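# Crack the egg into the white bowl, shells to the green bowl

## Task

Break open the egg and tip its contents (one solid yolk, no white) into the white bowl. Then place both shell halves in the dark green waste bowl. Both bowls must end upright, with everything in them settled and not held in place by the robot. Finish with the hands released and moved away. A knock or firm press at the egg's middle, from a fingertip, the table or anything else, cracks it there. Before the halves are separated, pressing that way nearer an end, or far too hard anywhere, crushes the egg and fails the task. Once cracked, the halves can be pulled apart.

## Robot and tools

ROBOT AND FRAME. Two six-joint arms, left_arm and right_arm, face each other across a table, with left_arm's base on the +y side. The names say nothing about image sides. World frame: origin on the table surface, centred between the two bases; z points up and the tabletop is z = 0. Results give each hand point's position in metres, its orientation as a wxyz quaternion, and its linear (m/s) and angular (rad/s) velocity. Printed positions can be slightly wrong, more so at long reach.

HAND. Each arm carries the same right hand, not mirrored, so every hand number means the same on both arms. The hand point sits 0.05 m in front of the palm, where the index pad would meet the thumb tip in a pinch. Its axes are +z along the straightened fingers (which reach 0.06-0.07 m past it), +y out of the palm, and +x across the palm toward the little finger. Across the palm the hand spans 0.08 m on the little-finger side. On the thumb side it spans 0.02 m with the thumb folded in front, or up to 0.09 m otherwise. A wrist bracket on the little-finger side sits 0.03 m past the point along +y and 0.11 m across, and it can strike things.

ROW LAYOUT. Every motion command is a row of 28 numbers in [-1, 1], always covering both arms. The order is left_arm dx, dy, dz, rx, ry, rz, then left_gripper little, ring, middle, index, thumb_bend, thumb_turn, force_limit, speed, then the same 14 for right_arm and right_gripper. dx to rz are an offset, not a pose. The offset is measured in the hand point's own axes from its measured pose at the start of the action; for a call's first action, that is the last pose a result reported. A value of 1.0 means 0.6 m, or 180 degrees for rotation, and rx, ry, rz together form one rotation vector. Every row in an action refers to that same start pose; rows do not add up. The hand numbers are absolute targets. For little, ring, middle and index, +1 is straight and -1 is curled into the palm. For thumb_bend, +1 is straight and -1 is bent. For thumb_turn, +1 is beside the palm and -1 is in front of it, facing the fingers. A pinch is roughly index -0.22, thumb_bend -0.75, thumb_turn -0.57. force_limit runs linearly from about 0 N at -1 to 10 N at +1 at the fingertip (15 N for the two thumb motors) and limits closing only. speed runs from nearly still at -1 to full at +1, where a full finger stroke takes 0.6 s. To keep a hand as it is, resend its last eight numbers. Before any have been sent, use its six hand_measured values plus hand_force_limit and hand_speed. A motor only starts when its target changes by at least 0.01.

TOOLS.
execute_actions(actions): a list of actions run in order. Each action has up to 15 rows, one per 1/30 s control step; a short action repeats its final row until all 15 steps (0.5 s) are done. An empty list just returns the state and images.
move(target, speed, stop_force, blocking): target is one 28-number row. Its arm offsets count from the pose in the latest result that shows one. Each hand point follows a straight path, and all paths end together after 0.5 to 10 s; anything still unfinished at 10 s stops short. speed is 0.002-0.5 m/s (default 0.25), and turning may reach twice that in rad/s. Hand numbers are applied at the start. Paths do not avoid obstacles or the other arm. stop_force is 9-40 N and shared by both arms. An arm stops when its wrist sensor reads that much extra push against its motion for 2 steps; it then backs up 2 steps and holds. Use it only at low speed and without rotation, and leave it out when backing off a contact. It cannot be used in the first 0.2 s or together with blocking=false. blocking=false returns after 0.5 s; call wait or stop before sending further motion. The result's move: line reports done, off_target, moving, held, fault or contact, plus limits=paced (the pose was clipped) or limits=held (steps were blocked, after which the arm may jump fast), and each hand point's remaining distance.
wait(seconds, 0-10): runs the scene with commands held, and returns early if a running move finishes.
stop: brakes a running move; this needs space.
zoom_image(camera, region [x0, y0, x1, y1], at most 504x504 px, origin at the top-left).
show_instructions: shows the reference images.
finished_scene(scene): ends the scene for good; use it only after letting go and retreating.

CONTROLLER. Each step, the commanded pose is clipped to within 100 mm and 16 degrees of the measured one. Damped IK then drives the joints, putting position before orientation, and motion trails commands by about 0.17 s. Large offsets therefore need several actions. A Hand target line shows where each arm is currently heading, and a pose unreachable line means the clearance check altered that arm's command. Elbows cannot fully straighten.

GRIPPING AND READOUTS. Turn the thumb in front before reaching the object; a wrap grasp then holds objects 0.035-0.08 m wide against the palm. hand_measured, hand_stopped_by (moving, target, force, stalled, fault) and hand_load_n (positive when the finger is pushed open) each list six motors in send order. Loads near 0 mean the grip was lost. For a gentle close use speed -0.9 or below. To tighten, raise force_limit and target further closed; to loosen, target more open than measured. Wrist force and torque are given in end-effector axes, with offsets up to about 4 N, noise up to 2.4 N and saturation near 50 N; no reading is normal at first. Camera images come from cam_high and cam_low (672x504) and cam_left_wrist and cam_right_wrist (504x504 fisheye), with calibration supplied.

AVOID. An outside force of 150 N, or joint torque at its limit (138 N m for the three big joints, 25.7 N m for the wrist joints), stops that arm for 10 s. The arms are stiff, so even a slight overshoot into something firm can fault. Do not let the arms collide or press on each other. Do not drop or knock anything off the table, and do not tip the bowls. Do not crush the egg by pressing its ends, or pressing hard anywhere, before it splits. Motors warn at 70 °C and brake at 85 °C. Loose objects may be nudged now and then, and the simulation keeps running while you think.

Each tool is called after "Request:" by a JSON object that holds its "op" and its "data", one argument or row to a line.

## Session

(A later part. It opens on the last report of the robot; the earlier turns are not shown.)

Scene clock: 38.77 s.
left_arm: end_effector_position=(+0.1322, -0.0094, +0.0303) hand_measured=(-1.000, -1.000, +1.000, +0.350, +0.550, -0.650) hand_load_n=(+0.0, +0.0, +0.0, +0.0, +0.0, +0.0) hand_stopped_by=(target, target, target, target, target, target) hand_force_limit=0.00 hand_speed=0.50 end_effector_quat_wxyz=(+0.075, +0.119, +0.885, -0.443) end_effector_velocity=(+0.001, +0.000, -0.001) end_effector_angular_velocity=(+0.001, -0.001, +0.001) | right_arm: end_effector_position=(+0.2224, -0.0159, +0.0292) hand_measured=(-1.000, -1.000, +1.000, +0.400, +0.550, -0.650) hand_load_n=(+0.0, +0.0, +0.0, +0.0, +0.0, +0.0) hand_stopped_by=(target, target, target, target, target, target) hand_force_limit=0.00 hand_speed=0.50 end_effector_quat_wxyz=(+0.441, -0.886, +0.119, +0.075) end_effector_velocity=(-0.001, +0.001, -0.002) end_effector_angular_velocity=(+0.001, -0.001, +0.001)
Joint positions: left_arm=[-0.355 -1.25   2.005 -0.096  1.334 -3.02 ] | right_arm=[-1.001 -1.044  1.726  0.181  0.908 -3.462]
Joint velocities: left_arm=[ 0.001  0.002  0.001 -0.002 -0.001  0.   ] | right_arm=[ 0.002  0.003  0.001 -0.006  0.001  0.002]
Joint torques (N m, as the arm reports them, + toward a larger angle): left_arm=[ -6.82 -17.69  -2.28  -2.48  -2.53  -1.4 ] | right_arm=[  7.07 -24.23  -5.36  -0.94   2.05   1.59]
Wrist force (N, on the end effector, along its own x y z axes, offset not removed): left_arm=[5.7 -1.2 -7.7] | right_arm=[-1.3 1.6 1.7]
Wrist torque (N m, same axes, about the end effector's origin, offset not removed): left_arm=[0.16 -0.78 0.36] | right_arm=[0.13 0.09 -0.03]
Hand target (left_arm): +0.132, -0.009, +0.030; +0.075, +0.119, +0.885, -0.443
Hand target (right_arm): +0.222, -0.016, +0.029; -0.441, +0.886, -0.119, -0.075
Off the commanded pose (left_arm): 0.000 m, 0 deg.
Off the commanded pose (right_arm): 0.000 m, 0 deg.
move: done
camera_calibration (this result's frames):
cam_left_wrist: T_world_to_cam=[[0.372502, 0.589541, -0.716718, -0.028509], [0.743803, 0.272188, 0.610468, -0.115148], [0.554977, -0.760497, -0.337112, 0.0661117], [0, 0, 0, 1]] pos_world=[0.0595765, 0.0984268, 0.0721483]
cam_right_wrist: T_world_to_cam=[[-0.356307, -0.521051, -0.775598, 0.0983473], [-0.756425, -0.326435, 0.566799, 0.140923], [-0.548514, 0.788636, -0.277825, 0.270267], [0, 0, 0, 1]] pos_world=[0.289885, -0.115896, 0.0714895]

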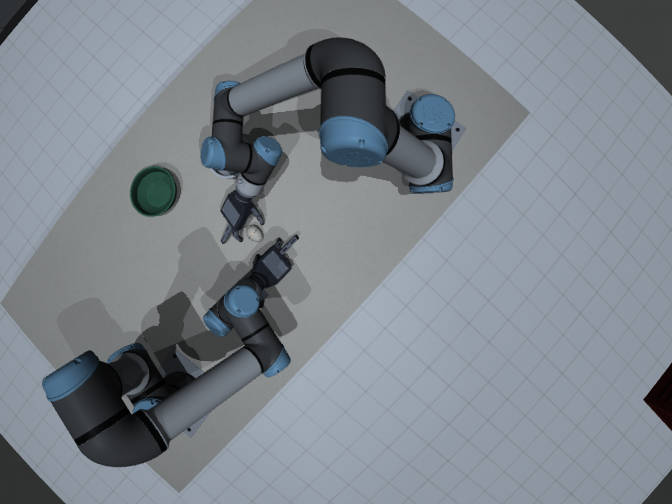

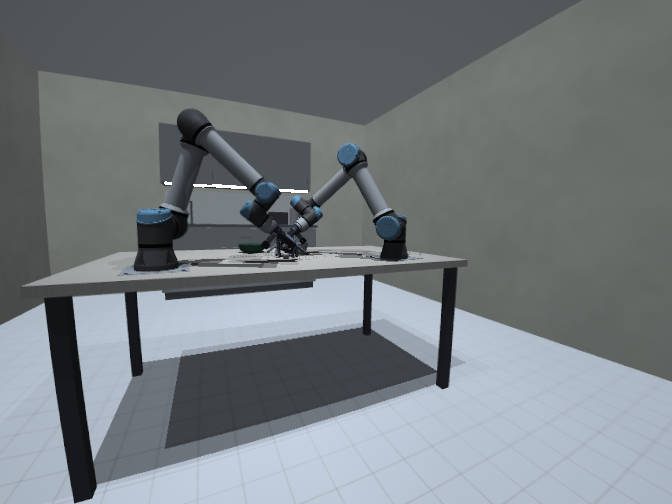

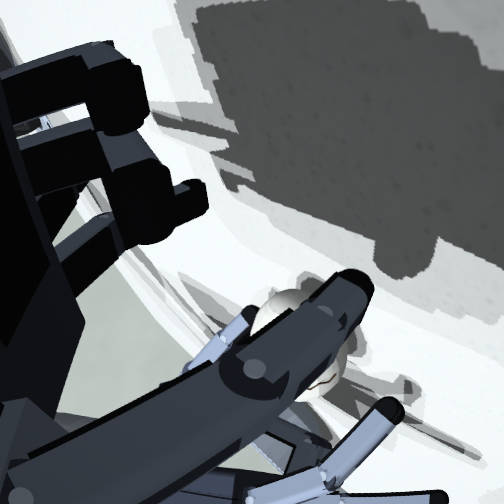

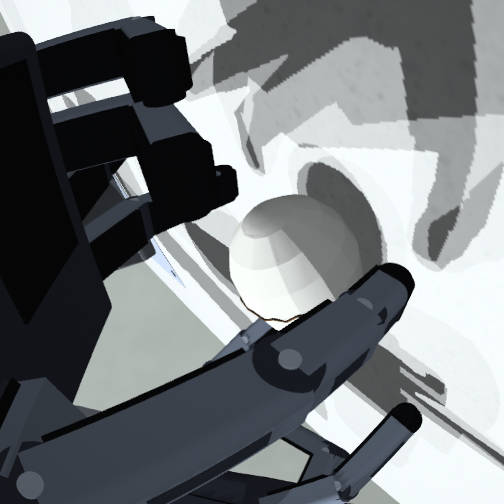

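Request:
{"op": "move", "data": {
  "target": [0,0,0,0,0,0,-1,-1,1,0.35,0.55,-0.65,0,0.5,0.003,0.004,-0.006,0,0,0,-1,-1,1,-0.1,-0.1,-0.65,0,-0.8],
  "speed": 0.02
}}

Request:
{"op": "zoom_image", "data": {
  "camera": "cam_high",
  "region": [210,190,310,280]
}}

Scene clock: 40.47 s.
left_arm: end_effector_position=(+0.1322, -0.0094, +0.0303) hand_measured=(-1.000, -1.000, +1.000, +0.350, +0.550, -0.650) hand_load_n=(+0.0, +0.0, +0.0, +0.0, +0.0, +0.0) hand_stopped_by=(target, target, target, target, target, target) hand_force_limit=0.00 hand_speed=0.50 end_effector_quat_wxyz=(+0.075, +0.119, +0.885, -0.443) end_effector_velocity=(+0.001, -0.001, +0.001) end_effector_angular_velocity=(-0.002, +0.000, +0.002) | right_arm: end_effector_position=(+0.2236, -0.0204, +0.0291) hand_measured=(-1.000, -1.000, +1.000, +0.014, +0.282, -0.650) hand_load_n=(+0.0, +0.0, +0.0, +7.5, +7.0, -0.5) hand_stopped_by=(target, target, target, force, force, target) hand_force_limit=0.00 hand_speed=-0.80 end_effector_quat_wxyz=(+0.441, -0.886, +0.119, +0.075) end_effector_velocity=(+0.000, +0.000, +0.000) end_effector_angular_velocity=(+0.001, -0.002, +0.001)
Joint positions: left_arm=[-0.355 -1.25   2.005 -0.096  1.334 -3.02 ] | right_arm=[-1.01  -1.049  1.736  0.182  0.902 -3.472]
Joint velocities: left_arm=[ 0.002 -0.    -0.001 -0.001 -0.     0.   ] | right_arm=[ 0.     0.001 -0.001 -0.001 -0.    -0.001]
Joint torques (N m, as the arm reports them, + toward a larger angle): left_arm=[ -6.9  -32.86 -29.12   3.15  -2.24  -1.26] | right_arm=[ -6.04 -44.95  -4.71   3.36  -3.76  -1.65]
Wrist force (N, on the end effector, along its own x y z axes, offset not removed): left_arm=[-0.1 -2.6 -4.6] | right_arm=[-2.3 1.1 -0.5]
Wrist torque (N m, same axes, about the end effector's origin, offset not removed): left_arm=[-0.14 0.30 -0.12] | right_arm=[0.14 0.47 -0.08]
Hand target (left_arm): +0.132, -0.009, +0.030; +0.075, +0.119, +0.885, -0.443
Hand target (right_arm): +0.224, -0.020, +0.029; -0.441, +0.886, -0.119, -0.075
Off the commanded pose (left_arm): 0.000 m, 0 deg.
Off the commanded pose (right_arm): 0.000 m, 0 deg.
move: done
camera_calibration (this result's frames):
cam_left_wrist: T_world_to_cam=[[0.372508, 0.589565, -0.716695, -0.0285318], [0.743797, 0.272168, 0.610484, -0.115149], [0.554981, -0.760485, -0.337131, 0.0661183], [0, 0, 0, 1]] pos_world=[0.0595811, 0.0984431, 0.0721384]
cam_right_wrist: T_world_to_cam=[[-0.356295, -0.52106, -0.775597, 0.096308], [-0.756434, -0.326427, 0.566791, 0.140384], [-0.548508, 0.788633, -0.277843, 0.274458], [0, 0, 0, 1]] pos_world=[0.291048, -0.120439, 0.0713839]

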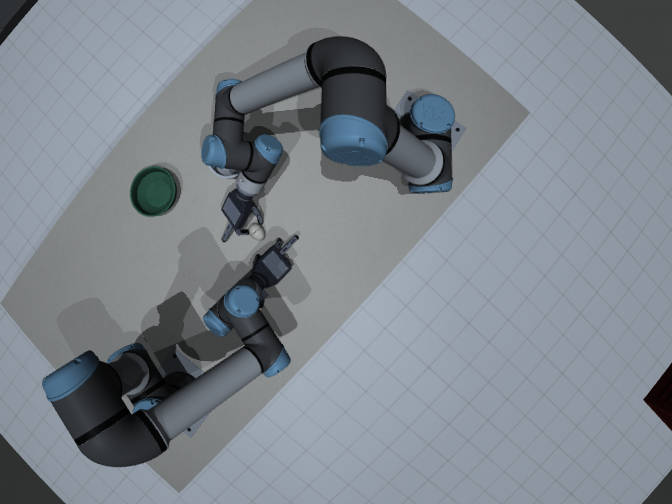

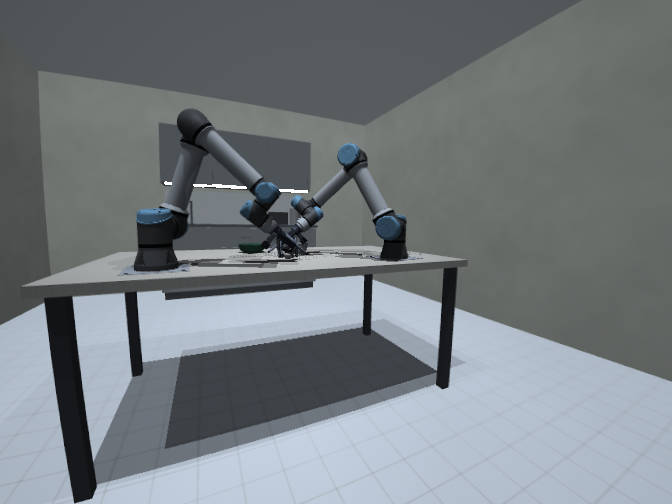

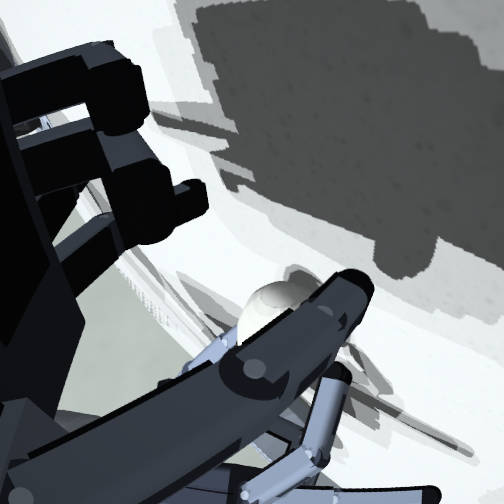

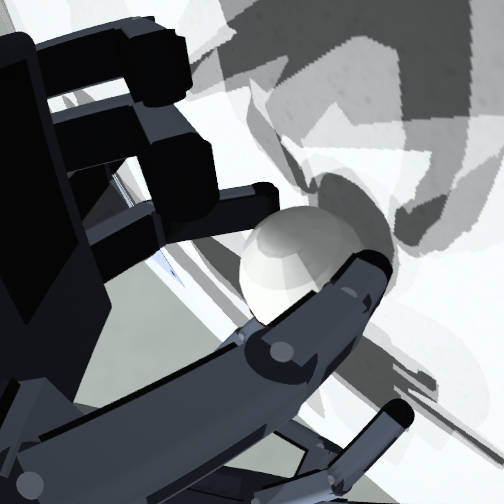

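Region (210, 190, 310, 280) of cam_high's 672x504 image, scaled by 5.040, with more detail than that image has; it fills the top 454 rows of this view, and the rest is white.

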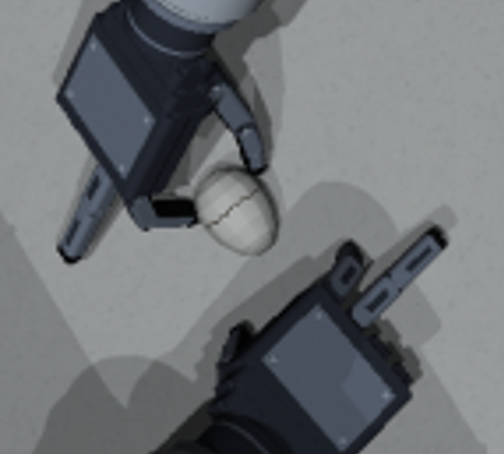

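Request:
{"op": "move", "data": {
  "target": [-0.078,0.0113,0.0085,0,0,0,-1,-1,1,0.35,0.55,-0.65,0,0.5,0,0,0,0,0,0,-1,-1,1,-0.1,-0.1,-0.65,0,-0.8],
  "speed": 0.04
}}

Request:
{"op": "zoom_image", "data": {
  "camera": "cam_high",
  "region": [210,190,310,280]
}}

Scene clock: 42.20 s.
left_arm: end_effector_position=(+0.1790, -0.0163, +0.0333) hand_measured=(-1.000, -1.000, +1.000, +0.350, +0.550, -0.650) hand_load_n=(+0.0, +0.0, +0.0, +0.0, +0.0, +0.0) hand_stopped_by=(target, target, target, target, target, target) hand_force_limit=0.00 hand_speed=0.50 end_effector_quat_wxyz=(+0.075, +0.119, +0.885, -0.443) end_effector_velocity=(+0.001, -0.001, +0.000) end_effector_angular_velocity=(-0.000, -0.002, -0.003) | right_arm: end_effector_position=(+0.2236, -0.0204, +0.0291) hand_measured=(-1.000, -1.000, +1.000, +0.014, +0.282, -0.650) hand_load_n=(+0.0, +0.0, +0.0, +7.5, +7.5, -0.5) hand_stopped_by=(target, target, target, force, force, target) hand_force_limit=0.00 hand_speed=-0.80 end_effector_quat_wxyz=(+0.441, -0.886, +0.119, +0.075) end_effector_velocity=(+0.000, -0.000, -0.000) end_effector_angular_velocity=(-0.000, -0.000, -0.001)
Joint positions: left_arm=[-0.226 -1.231  1.964 -0.088  1.437 -2.94 ] | right_arm=[-1.01  -1.049  1.736  0.182  0.902 -3.472]
Joint velocities: left_arm=[ 0.005  0.001 -0.002 -0.     0.005  0.006] | right_arm=[-0.001 -0.     0.001 -0.     0.    -0.   ]
Joint torques (N m, as the arm reports them, + toward a larger angle): left_arm=[  8.19 -20.46 -30.16   3.09   2.11   1.95] | right_arm=[ -5.69 -43.92  -5.18   3.38  -3.63  -1.54]
Wrist force (N, on the end effector, along its own x y z axes, offset not removed): left_arm=[6.4 1.4 -4.0] | right_arm=[-0.3 2.0 -0.9]
Wrist torque (N m, same axes, about the end effector's origin, offset not removed): left_arm=[0.58 -0.88 0.44] | right_arm=[0.38 0.10 0.13]
Hand target (left_arm): +0.179, -0.016, +0.033; +0.075, +0.119, +0.885, -0.443
Hand target (right_arm): +0.224, -0.020, +0.029; -0.441, +0.886, -0.119, -0.075
Off the commanded pose (left_arm): 0.000 m, 0 deg.
Off the commanded pose (right_arm): 0.000 m, 0 deg.
move: done
camera_calibration (this result's frames):
cam_left_wrist: T_world_to_cam=[[0.372627, 0.589477, -0.716705, -0.0397809], [0.743671, 0.272276, 0.61059, -0.149896], [0.55507, -0.760515, -0.336919, 0.0358662], [0, 0, 0, 1]] pos_world=[0.106388, 0.0915397, 0.0750975]
cam_right_wrist: T_world_to_cam=[[-0.356294, -0.521059, -0.775597, 0.096308], [-0.756435, -0.326427, 0.566791, 0.140385], [-0.548507, 0.788633, -0.277843, 0.274459], [0, 0, 0, 1]] pos_world=[0.291049, -0.12044, 0.0713839]

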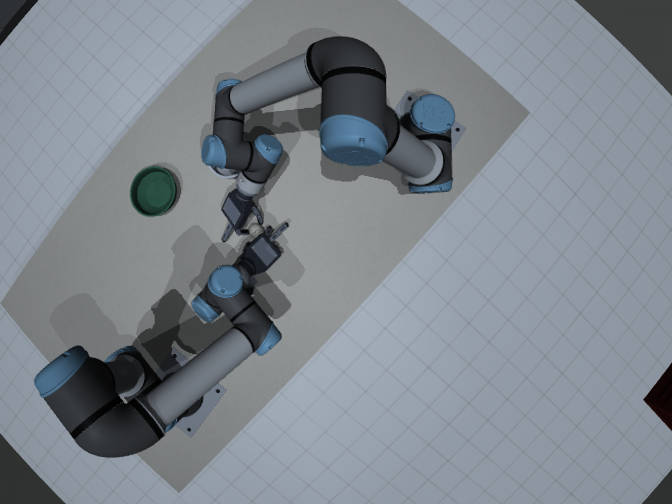

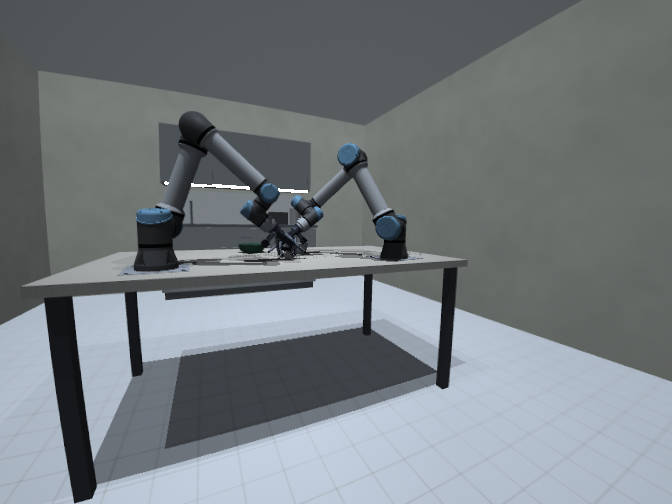

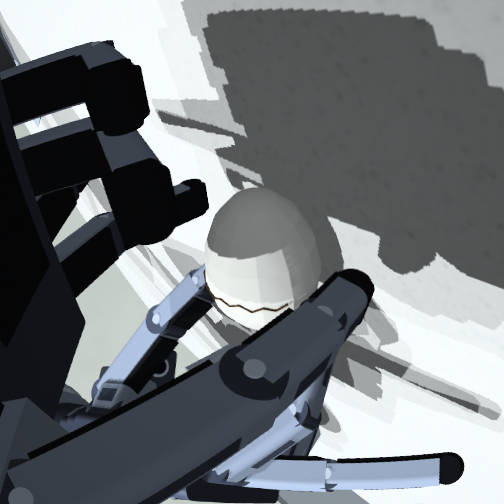

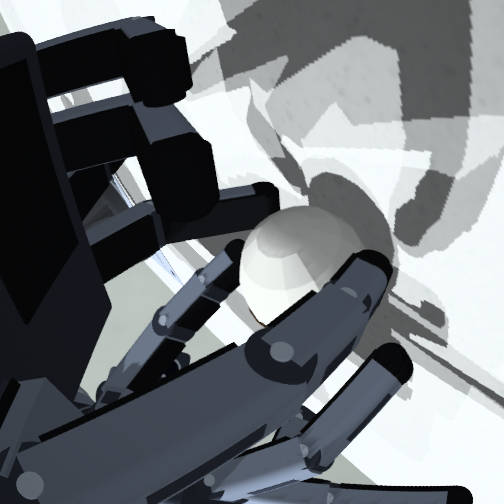

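Region (210, 190, 310, 280) of cam_high's 672x504 image, scaled by 5.040, with more detail than that image has; it fills the top 454 rows of this view, and the rest is white.

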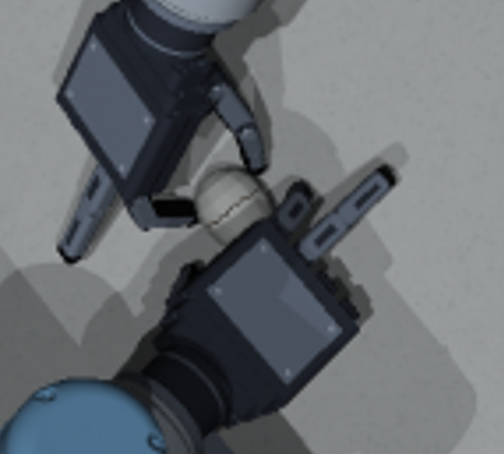

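Request:
{"op": "move", "data": {
  "target": [-0.004,0.004,0.003,0,0,0,-1,-1,1,-0.2,-0.2,-0.65,0.1,-0.8,0,0,0,0,0,0,-1,-1,1,-0.1,-0.1,-0.65,0,-0.8],
  "speed": 0.02
}}

Request:
{"op": "move", "data": {
  "target": [-0.0386,-0.1226,-0.0954,0,0,0,-1,-1,1,-0.2,-0.2,-0.65,0.1,-0.8,-0.0382,-0.1222,-0.0958,0,0,0,-1,-1,1,-0.1,-0.1,-0.65,0,-0.8],
  "speed": 0.04
}}

Request:
{"op": "zoom_image", "data": {
  "camera": "cam_high",
  "region": [170,120,310,280]
}}

Scene clock: 43.77 s.
left_arm: end_effector_position=(+0.1820, -0.0167, +0.0310) hand_measured=(-1.000, -1.000, +1.000, +0.032, +0.324, -0.650) hand_load_n=(+0.0, +0.0, +0.0, +8.5, +8.0, -0.5) hand_stopped_by=(target, target, target, force, force, target) hand_force_limit=0.10 hand_speed=-0.80 end_effector_quat_wxyz=(+0.075, +0.119, +0.885, -0.443) end_effector_velocity=(+0.000, +0.000, +0.000) end_effector_angular_velocity=(-0.001, -0.001, -0.000) | right_arm: end_effector_position=(+0.2236, -0.0204, +0.0291) hand_measured=(-1.000, -1.000, +1.000, +0.014, +0.282, -0.650) hand_load_n=(+0.0, +0.0, +0.0, +7.5, +7.0, -0.5) hand_stopped_by=(target, target, target, force, force, target) hand_force_limit=0.00 hand_speed=-0.80 end_effector_quat_wxyz=(+0.441, -0.886, +0.119, +0.075) end_effector_velocity=(+0.001, -0.000, +0.001) end_effector_angular_velocity=(+0.001, -0.001, -0.002)
Joint positions: left_arm=[-0.217 -1.225  1.963 -0.094  1.443 -2.935] | right_arm=[-1.01  -1.049  1.736  0.182  0.902 -3.472]
Joint velocities: left_arm=[-0.001 -0.     0.001 -0.001 -0.001  0.001] | right_arm=[-0.002 -0.001 -0.    -0.    -0.    -0.001]
Joint torques (N m, as the arm reports them, + toward a larger angle): left_arm=[  7.27 -20.81 -29.3   -2.59   2.36   1.58] | right_arm=[ -5.42 -43.28  -6.63   3.39  -3.62  -1.63]
Wrist force (N, on the end effector, along its own x y z axes, offset not removed): left_arm=[-0.2 -1.2 -1.7] | right_arm=[2.3 1.5 0.0]
Wrist torque (N m, same axes, about the end effector's origin, offset not removed): left_arm=[0.09 0.04 -0.38] | right_arm=[0.22 -0.27 0.27]
Hand target (left_arm): +0.182, -0.017, +0.031; +0.075, +0.119, +0.885, -0.443
Hand target (right_arm): +0.224, -0.020, +0.029; -0.441, +0.886, -0.119, -0.075
Off the commanded pose (left_arm): 0.000 m, 0 deg.
Off the commanded pose (right_arm): 0.000 m, 0 deg.
move: done
camera_calibration (this result's frames):
cam_left_wrist: T_world_to_cam=[[0.372635, 0.589475, -0.716702, -0.0423543], [0.743664, 0.272278, 0.610597, -0.150612], [0.555074, -0.760516, -0.336911, 0.0330912], [0, 0, 0, 1]] pos_world=[0.109419, 0.0911414, 0.0727565]
cam_right_wrist: T_world_to_cam=[[-0.356296, -0.521059, -0.775597, 0.0963086], [-0.756436, -0.326424, 0.566791, 0.140385], [-0.548505, 0.788635, -0.277844, 0.27446], [0, 0, 0, 1]] pos_world=[0.291049, -0.120441, 0.0713847]

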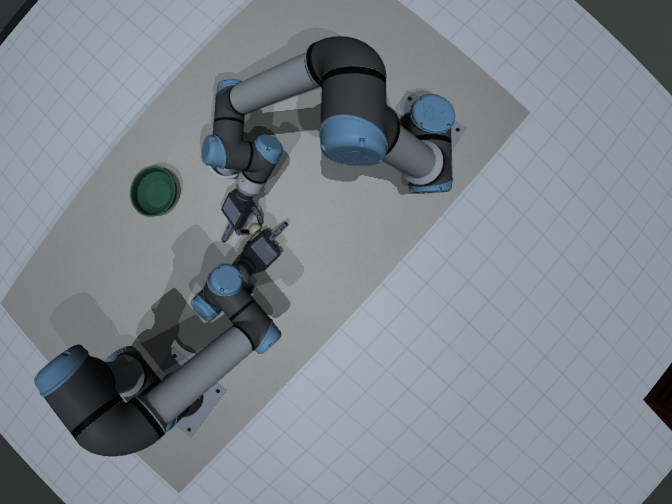

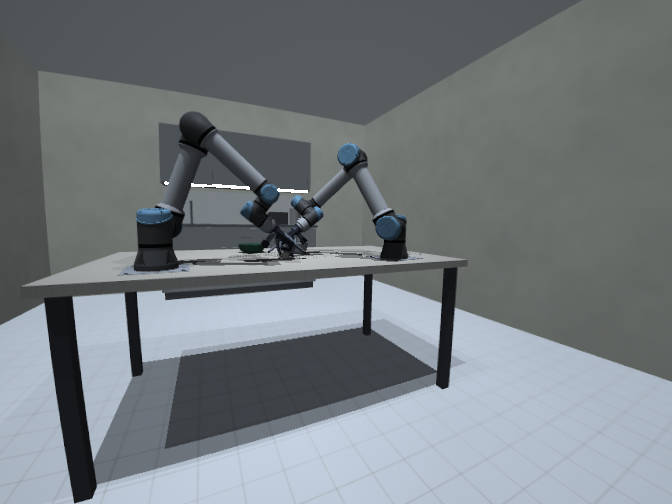

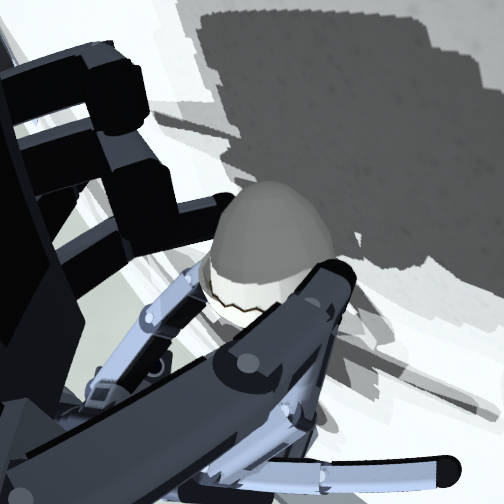

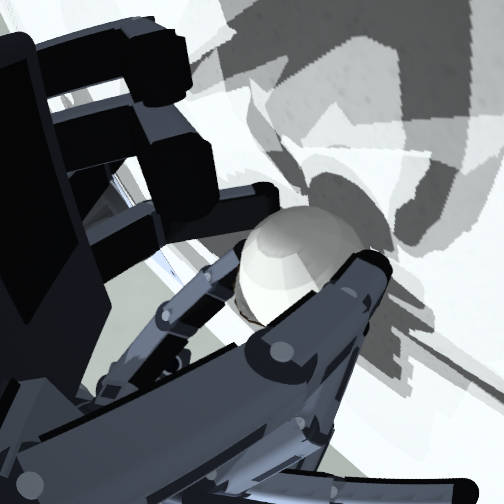

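Scene clock: 46.57 s.
left_arm: end_effector_position=(+0.1822, -0.0168, +0.1268) hand_measured=(-1.000, -1.000, +1.000, +0.032, +0.324, -0.650) hand_load_n=(+0.0, +0.0, +0.0, +8.5, +8.0, -0.5) hand_stopped_by=(target, target, target, force, force, target) hand_force_limit=0.10 hand_speed=-0.80 end_effector_quat_wxyz=(+0.075, +0.119, +0.885, -0.443) end_effector_velocity=(+0.000, -0.001, +0.003) end_effector_angular_velocity=(-0.002, -0.000, +0.000) | right_arm: end_effector_position=(+0.2236, -0.0203, +0.1249) hand_measured=(-1.000, -1.000, +1.000, +0.014, +0.282, -0.650) hand_load_n=(+0.0, +0.0, +0.0, +7.5, +7.0, -0.5) hand_stopped_by=(target, target, target, force, force, target) hand_force_limit=0.00 hand_speed=-0.80 end_effector_quat_wxyz=(+0.441, -0.886, +0.119, +0.075) end_effector_velocity=(-0.000, +0.000, +0.003) end_effector_angular_velocity=(-0.000, -0.000, +0.000)
Joint positions: left_arm=[-0.217 -1.362  1.851  0.156  1.443 -2.935] | right_arm=[-1.01  -1.172  1.639  0.402  0.902 -3.471]
Joint velocities: left_arm=[ 0.001 -0.003 -0.005  0.005  0.     0.001] | right_arm=[ 0.001 -0.002 -0.004  0.006  0.001  0.   ]
Joint torques (N m, as the arm reports them, + toward a larger angle): left_arm=[  5.47 -31.34 -30.86   3.53   2.29   0.67] | right_arm=[  4.86 -42.58 -25.2    3.41   1.96  -1.74]
Wrist force (N, on the end effector, along its own x y z axes, offset not removed): left_arm=[4.9 -2.5 -0.2] | right_arm=[1.6 1.5 0.7]
Wrist torque (N m, same axes, about the end effector's origin, offset not removed): left_arm=[-0.56 -0.67 0.22] | right_arm=[0.29 -0.32 0.16]
Hand target (left_arm): +0.182, -0.017, +0.127; +0.075, +0.119, +0.885, -0.443
Hand target (right_arm): +0.224, -0.020, +0.125; -0.441, +0.886, -0.119, -0.075
Off the commanded pose (left_arm): 0.000 m, 0 deg.
Off the commanded pose (right_arm): 0.000 m, 0 deg.
move: done
camera_calibration (this result's frames):
cam_left_wrist: T_world_to_cam=[[0.372676, 0.589448, -0.716704, 0.0263283], [0.743641, 0.272285, 0.610622, -0.209228], [0.555077, -0.760534, -0.336863, 0.065244], [0, 0, 0, 1]] pos_world=[0.109563, 0.0910708, 0.168607]
cam_right_wrist: T_world_to_cam=[[-0.356428, -0.521015, -0.775566, 0.170652], [-0.756393, -0.32638, 0.566875, 0.0861503], [-0.548479, 0.788682, -0.277761, 0.300992], [0, 0, 0, 1]] pos_world=[0.291077, -0.120357, 0.167119]

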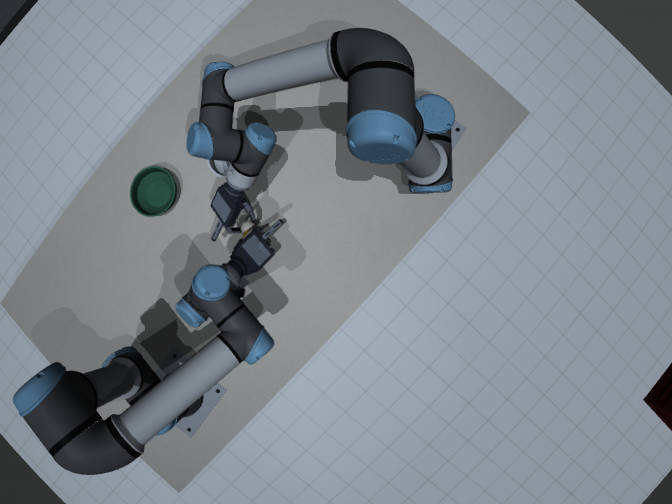

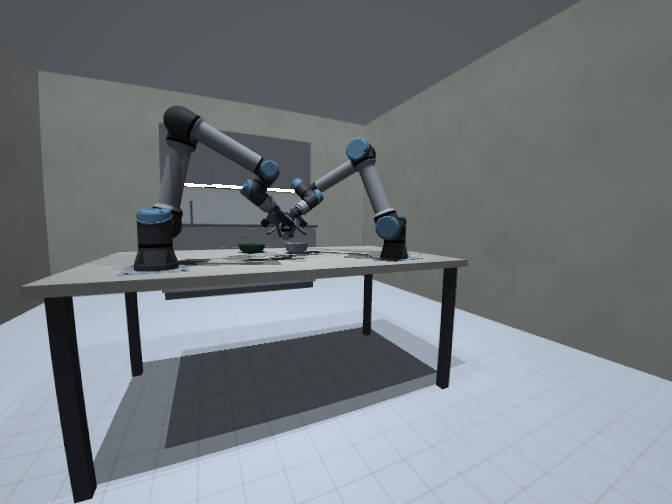

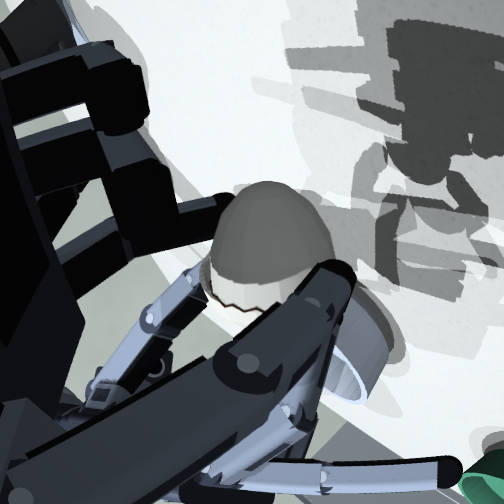

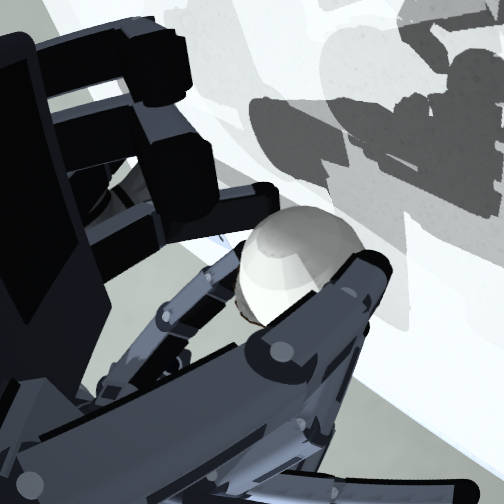

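Region (170, 120, 310, 280) of cam_high's 672x504 image, scaled by 3.150, with more detail than that image has; it fills the left 441 columns of this view, and the rest is white.

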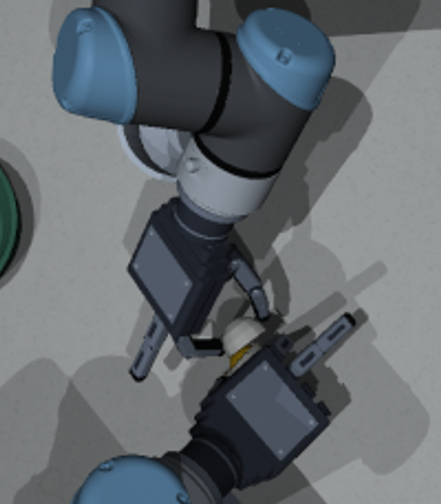

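Request:
{"op": "move", "data": {
  "target": [-0.3749,-0.0127,0.1662,0,0,0,-1,-1,1,-0.2,-0.2,-0.65,0.1,-0.8,0.3756,0.0132,-0.166,0,0,0,-1,-1,1,-0.1,-0.1,-0.65,0,-0.8],
  "speed": 0.05
}}

Request:
{"op": "zoom_image", "data": {
  "camera": "cam_high",
  "region": [160,90,300,230]
}}

Request:
{"op": "zoom_image", "data": {
  "camera": "cam_low",
  "region": [240,190,340,265]
}}

Scene clock: 52.17 s.
left_arm: end_effector_position=(+0.3990, -0.1334, +0.1269) hand_measured=(-1.000, -1.000, +1.000, +0.032, +0.324, -0.650) hand_load_n=(+0.0, +0.0, +0.0, +8.0, +8.0, -0.5) hand_stopped_by=(target, target, target, force, force, target) hand_force_limit=0.10 hand_speed=-0.80 end_effector_quat_wxyz=(+0.075, +0.119, +0.885, -0.443) end_effector_velocity=(+0.004, -0.001, +0.000) end_effector_angular_velocity=(+0.001, -0.001, +0.003) | right_arm: end_effector_position=(+0.4404, -0.1377, +0.1243) hand_measured=(-1.000, -1.000, +1.000, +0.014, +0.282, -0.650) hand_load_n=(+0.0, +0.0, +0.0, +7.5, +7.0, -0.5) hand_stopped_by=(target, target, target, force, force, target) hand_force_limit=0.00 hand_speed=-0.80 end_effector_quat_wxyz=(+0.441, -0.886, +0.119, +0.075) end_effector_velocity=(+0.002, -0.001, +0.000) end_effector_angular_velocity=(+0.000, -0.002, +0.001)
Joint positions: left_arm=[ 0.219 -0.922  1.2    0.378  1.792 -2.672] | right_arm=[-1.447 -0.933  1.352  0.833  0.683 -4.009]
Joint velocities: left_arm=[ 0.004  0.005 -0.01   0.005  0.     0.001] | right_arm=[-0.003  0.003 -0.006  0.005 -0.001 -0.005]
Joint torques (N m, as the arm reports them, + toward a larger angle): left_arm=[  7.1  -35.57 -33.81   3.2    3.08   1.66] | right_arm=[ -5.27 -28.39 -24.39   4.47  -4.19  -1.73]
Wrist force (N, on the end effector, along its own x y z axes, offset not removed): left_arm=[3.1 -0.7 -1.6] | right_arm=[0.3 2.6 0.3]
Wrist torque (N m, same axes, about the end effector's origin, offset not removed): left_arm=[0.28 -0.46 0.22] | right_arm=[0.30 -0.15 0.05]
Hand target (left_arm): +0.399, -0.134, +0.127; +0.075, +0.119, +0.885, -0.443
Hand target (right_arm): +0.441, -0.138, +0.124; -0.441, +0.886, -0.119, -0.075
Off the commanded pose (left_arm): 0.000 m, 0 deg.
Off the commanded pose (right_arm): 0.001 m, 0 deg.
move: done
camera_calibration (this result's frames):
cam_left_wrist: T_world_to_cam=[[0.373104, 0.589252, -0.716642, 0.0141096], [0.743244, 0.272496, 0.61101, -0.338648], [0.555321, -0.760611, -0.336289, -0.143948], [0, 0, 0, 1]] pos_world=[0.326372, -0.0255224, 0.168621]
cam_right_wrist: T_world_to_cam=[[-0.355986, -0.521459, -0.775471, 0.186037], [-0.756957, -0.325708, 0.566507, 0.212522], [-0.547987, 0.788667, -0.278774, 0.5122], [0, 0, 0, 1]] pos_world=[0.507776, -0.237724, 0.166659]

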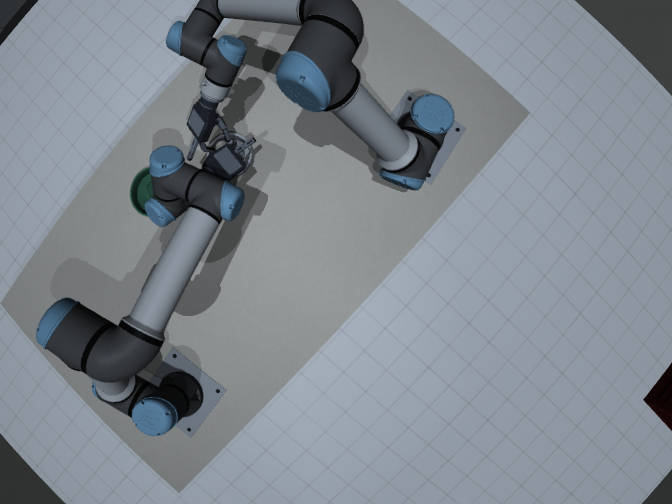

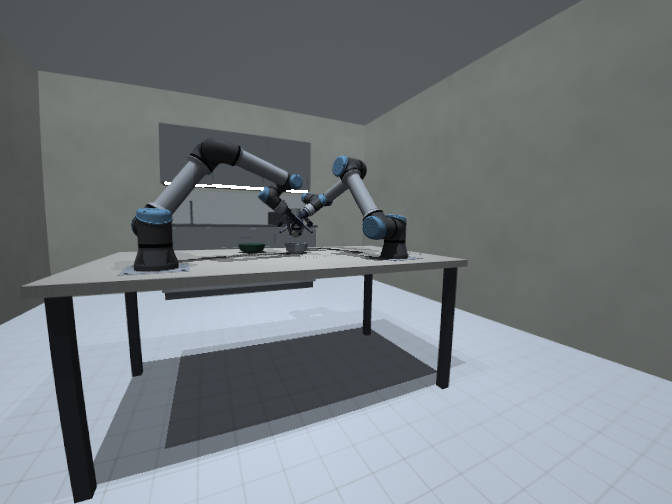

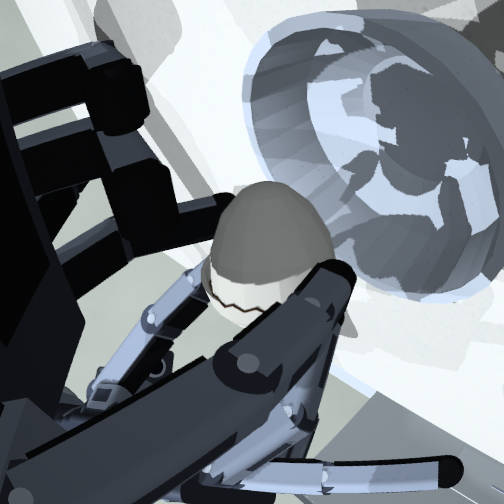

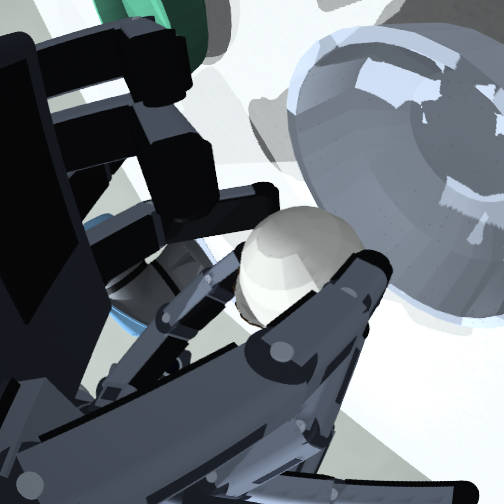

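Region (160, 90, 300, 230) of cam_high's 672x504 image, scaled by 3.600, with more detail than that image has.

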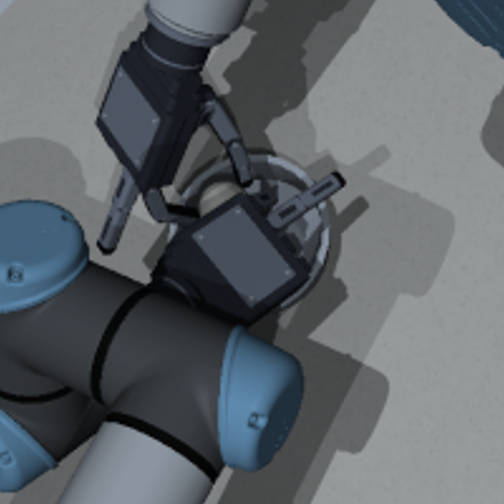

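Region (240, 190, 340, 265) of cam_low's 672x504 image, scaled by 5.040, with more detail than that image has; it fills the top 378 rows of this view, and the rest is white.

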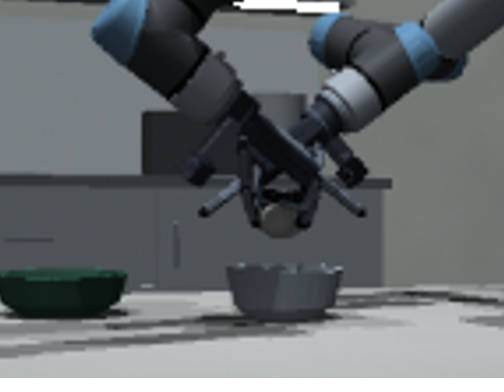

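Request:
{"op": "move", "data": {
  "target": [0.031,0.0184,-0.008,0,0,0,-1,-1,1,-0.2,-0.2,-0.65,0.1,-0.8,-0.023,0.007,0.028,0,0,0,-1,-1,1,-0.1,-0.1,-0.65,0,-0.8],
  "speed": 0.03
}}

Request:
{"op": "move", "data": {
  "target": [0.045,0.012,0.006,-0.01,0.07,-0.085,-1,-1,1,-0.2,-0.2,-0.65,0.1,-0.8,0.04,0.012,0.006,-0.01,0.07,-0.085,-1,-1,1,-0.1,-0.1,-0.65,0,-0.8],
  "speed": 0.03
}}

Request:
{"op": "zoom_image", "data": {
  "camera": "cam_high",
  "region": [160,90,300,230]
}}

Scene clock: 53.50 s.
left_arm: end_effector_position=(+0.3843, -0.1206, +0.1170) hand_measured=(-1.000, -1.000, +1.000, +0.032, +0.324, -0.650) hand_load_n=(+0.0, +0.0, +0.0, +8.0, +8.0, -0.5) hand_stopped_by=(target, target, target, force, force, target) hand_force_limit=0.10 hand_speed=-0.80 end_effector_quat_wxyz=(+0.075, +0.119, +0.885, -0.443) end_effector_velocity=(-0.002, +0.002, -0.001) end_effector_angular_velocity=(-0.000, +0.001, +0.000) | right_arm: end_effector_position=(+0.4257, -0.1248, +0.1145) hand_measured=(-1.000, -1.000, +1.000, +0.014, +0.282, -0.650) hand_load_n=(+0.0, +0.0, +0.0, +7.5, +7.0, -0.5) hand_stopped_by=(target, target, target, force, force, target) hand_force_limit=0.00 hand_speed=-0.80 end_effector_quat_wxyz=(+0.441, -0.886, +0.119, +0.075) end_effector_velocity=(-0.002, +0.002, -0.000) end_effector_angular_velocity=(+0.000, -0.000, +0.001)
Joint positions: left_arm=[ 0.201 -0.96   1.29   0.324  1.778 -2.683] | right_arm=[-1.415 -0.942  1.386  0.772  0.694 -3.961]
Joint velocities: left_arm=[-0.002 -0.004  0.011 -0.007 -0.001 -0.002] | right_arm=[ 0.004 -0.002  0.004 -0.006  0.001  0.005]
Joint torques (N m, as the arm reports them, + toward a larger angle): left_arm=[ -6.13 -47.96  -9.55  -2.47  -1.88  -1.35] | right_arm=[  7.09 -50.08  -7.46  -0.14   1.64   1.67]
Wrist force (N, on the end effector, along its own x y z axes, offset not removed): left_arm=[4.6 -4.5 -4.7] | right_arm=[-3.3 2.0 0.6]
Wrist torque (N m, same axes, about the end effector's origin, offset not removed): left_arm=[-0.27 -0.78 0.03] | right_arm=[0.11 0.51 -0.16]
Hand target (left_arm): +0.384, -0.120, +0.117; +0.075, +0.119, +0.885, -0.443
Hand target (right_arm): +0.426, -0.125, +0.114; -0.441, +0.886, -0.119, -0.075
Off the commanded pose (left_arm): 0.000 m, 0 deg.
Off the commanded pose (right_arm): 0.000 m, 0 deg.
move: done
camera_calibration (this result's frames):
cam_left_wrist: T_world_to_cam=[[0.373077, 0.589299, -0.716617, 0.00500443], [0.743287, 0.272429, 0.610989, -0.325131], [0.555283, -0.760598, -0.336381, -0.129375], [0, 0, 0, 1]] pos_world=[0.311639, -0.0127766, 0.158718]
cam_right_wrist: T_world_to_cam=[[-0.356004, -0.521444, -0.775473, 0.179886], [-0.756887, -0.325802, 0.566547, 0.211112], [-0.548073, 0.788638, -0.278687, 0.491286], [0, 0, 0, 1]] pos_world=[0.493088, -0.224866, 0.156807]

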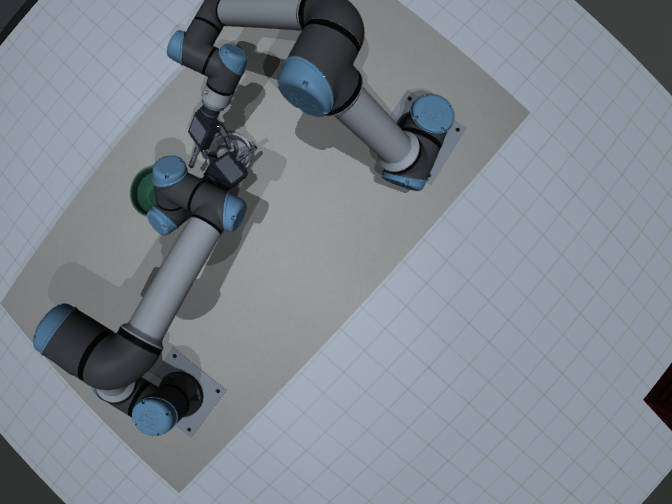

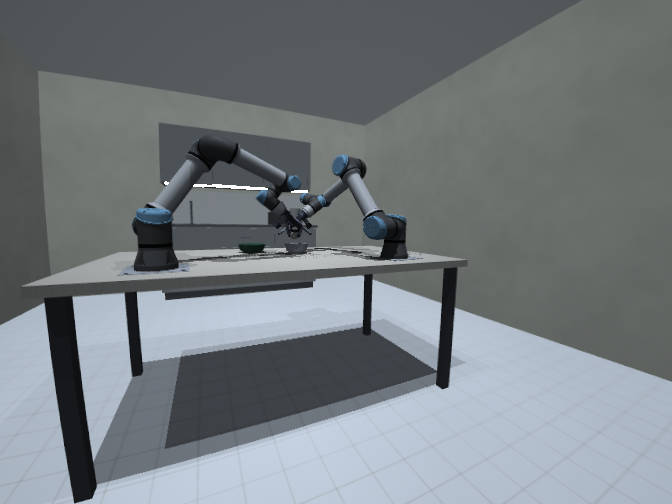

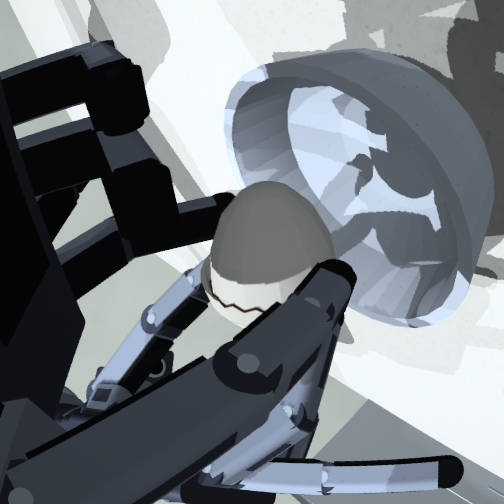

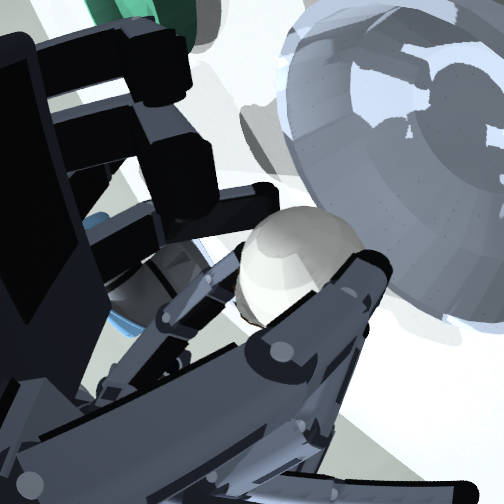

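Scene clock: 59.53 s.
left_arm: end_effector_position=(+0.3606, -0.1154, +0.1029) hand_measured=(-1.000, -1.000, +1.000, +0.032, +0.324, -0.650) hand_load_n=(+0.0, +0.0, +0.0, +8.0, +8.0, -0.5) hand_stopped_by=(target, target, target, force, force, target) hand_force_limit=0.10 hand_speed=-0.80 end_effector_quat_wxyz=(-0.079, +0.048, +0.903, -0.420) end_effector_velocity=(-0.001, -0.000, -0.001) end_effector_angular_velocity=(+0.004, +0.013, +0.001) | right_arm: end_effector_position=(+0.4466, -0.1296, +0.1012) hand_measured=(-1.000, -1.000, +1.000, +0.014, +0.282, -0.650) hand_load_n=(+0.0, +0.0, +0.0, +7.5, +7.0, -0.5) hand_stopped_by=(target, target, target, force, force, target) hand_force_limit=0.00 hand_speed=-0.80 end_effector_quat_wxyz=(+0.418, -0.904, +0.047, -0.079) end_effector_velocity=(+0.001, +0.000, +0.000) end_effector_angular_velocity=(-0.002, -0.016, +0.000)
Joint positions: left_arm=[ 0.267 -0.854  1.116  0.521  2.02  -2.867] | right_arm=[-1.36  -1.066  1.507  0.525  0.888 -4.017]
Joint velocities: left_arm=[ 0.003  0.006 -0.009  0.008  0.009 -0.007] | right_arm=[ 0.003 -0.007  0.006 -0.013  0.008 -0.003]
Joint torques (N m, as the arm reports them, + toward a larger angle): left_arm=[  5.52 -37.1  -31.14   3.66   3.22  -1.52] | right_arm=[  6.81 -47.75  -7.07  -0.69   2.17  -1.63]
Wrist force (N, on the end effector, along its own x y z axes, offset not removed): left_arm=[3.0 1.5 -2.8] | right_arm=[-3.3 1.4 -2.3]
Wrist torque (N m, same axes, about the end effector's origin, offset not removed): left_arm=[0.76 -0.52 0.14] | right_arm=[0.26 0.53 -0.24]
Hand target (left_arm): +0.360, -0.115, +0.103; -0.080, +0.047, +0.903, -0.420
Hand target (right_arm): +0.447, -0.130, +0.101; -0.417, +0.904, -0.047, +0.080
Off the commanded pose (left_arm): 0.000 m, 0 deg.
Off the commanded pose (right_arm): 0.000 m, 0 deg.
move: done
camera_calibration (this result's frames):
cam_left_wrist: T_world_to_cam=[[0.126142, 0.65063, -0.748845, 0.100056], [0.907015, 0.230077, 0.352687, -0.337698], [0.401761, -0.723702, -0.561109, -0.034265], [0, 0, 0, 1]] pos_world=[0.307442, -0.0122006, 0.174802]
cam_right_wrist: T_world_to_cam=[[-0.0886103, -0.588127, -0.8039, 0.0494177], [-0.905524, -0.288646, 0.310983, 0.329897], [-0.41494, 0.755507, -0.506986, 0.462139], [0, 0, 0, 1]] pos_world=[0.494869, -0.224862, 0.171433]

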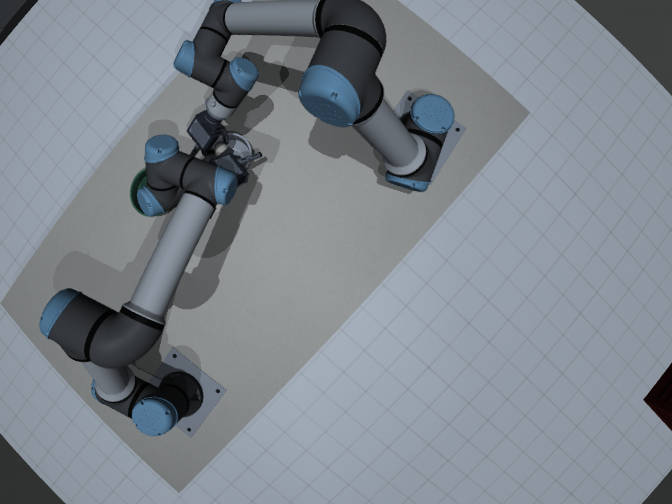

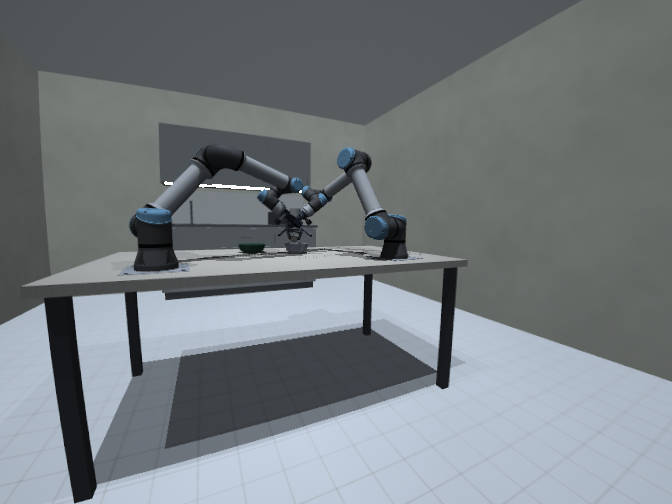

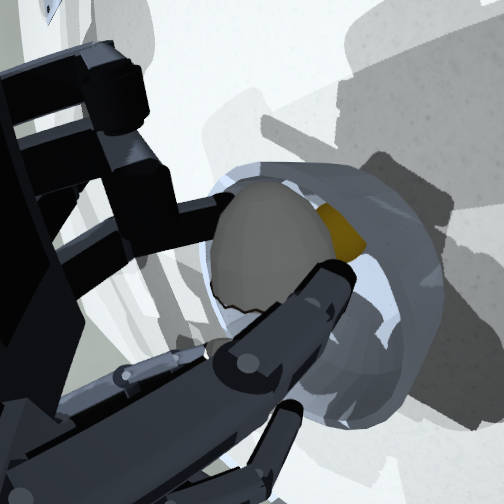

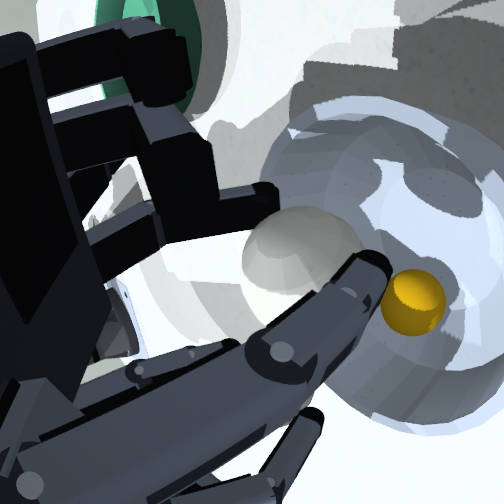

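Region (160, 90, 300, 230) of cam_high's 672x504 image, scaled by 3.600, with more detail than that image has.

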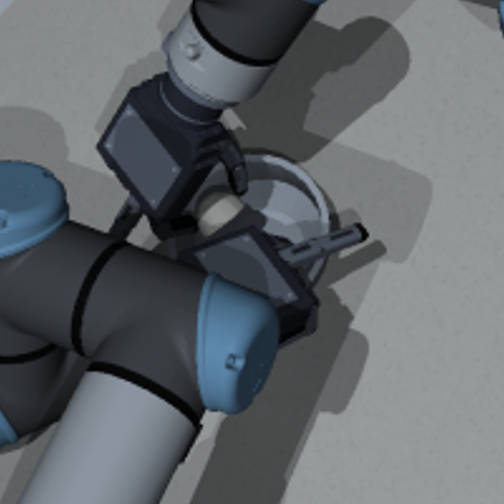

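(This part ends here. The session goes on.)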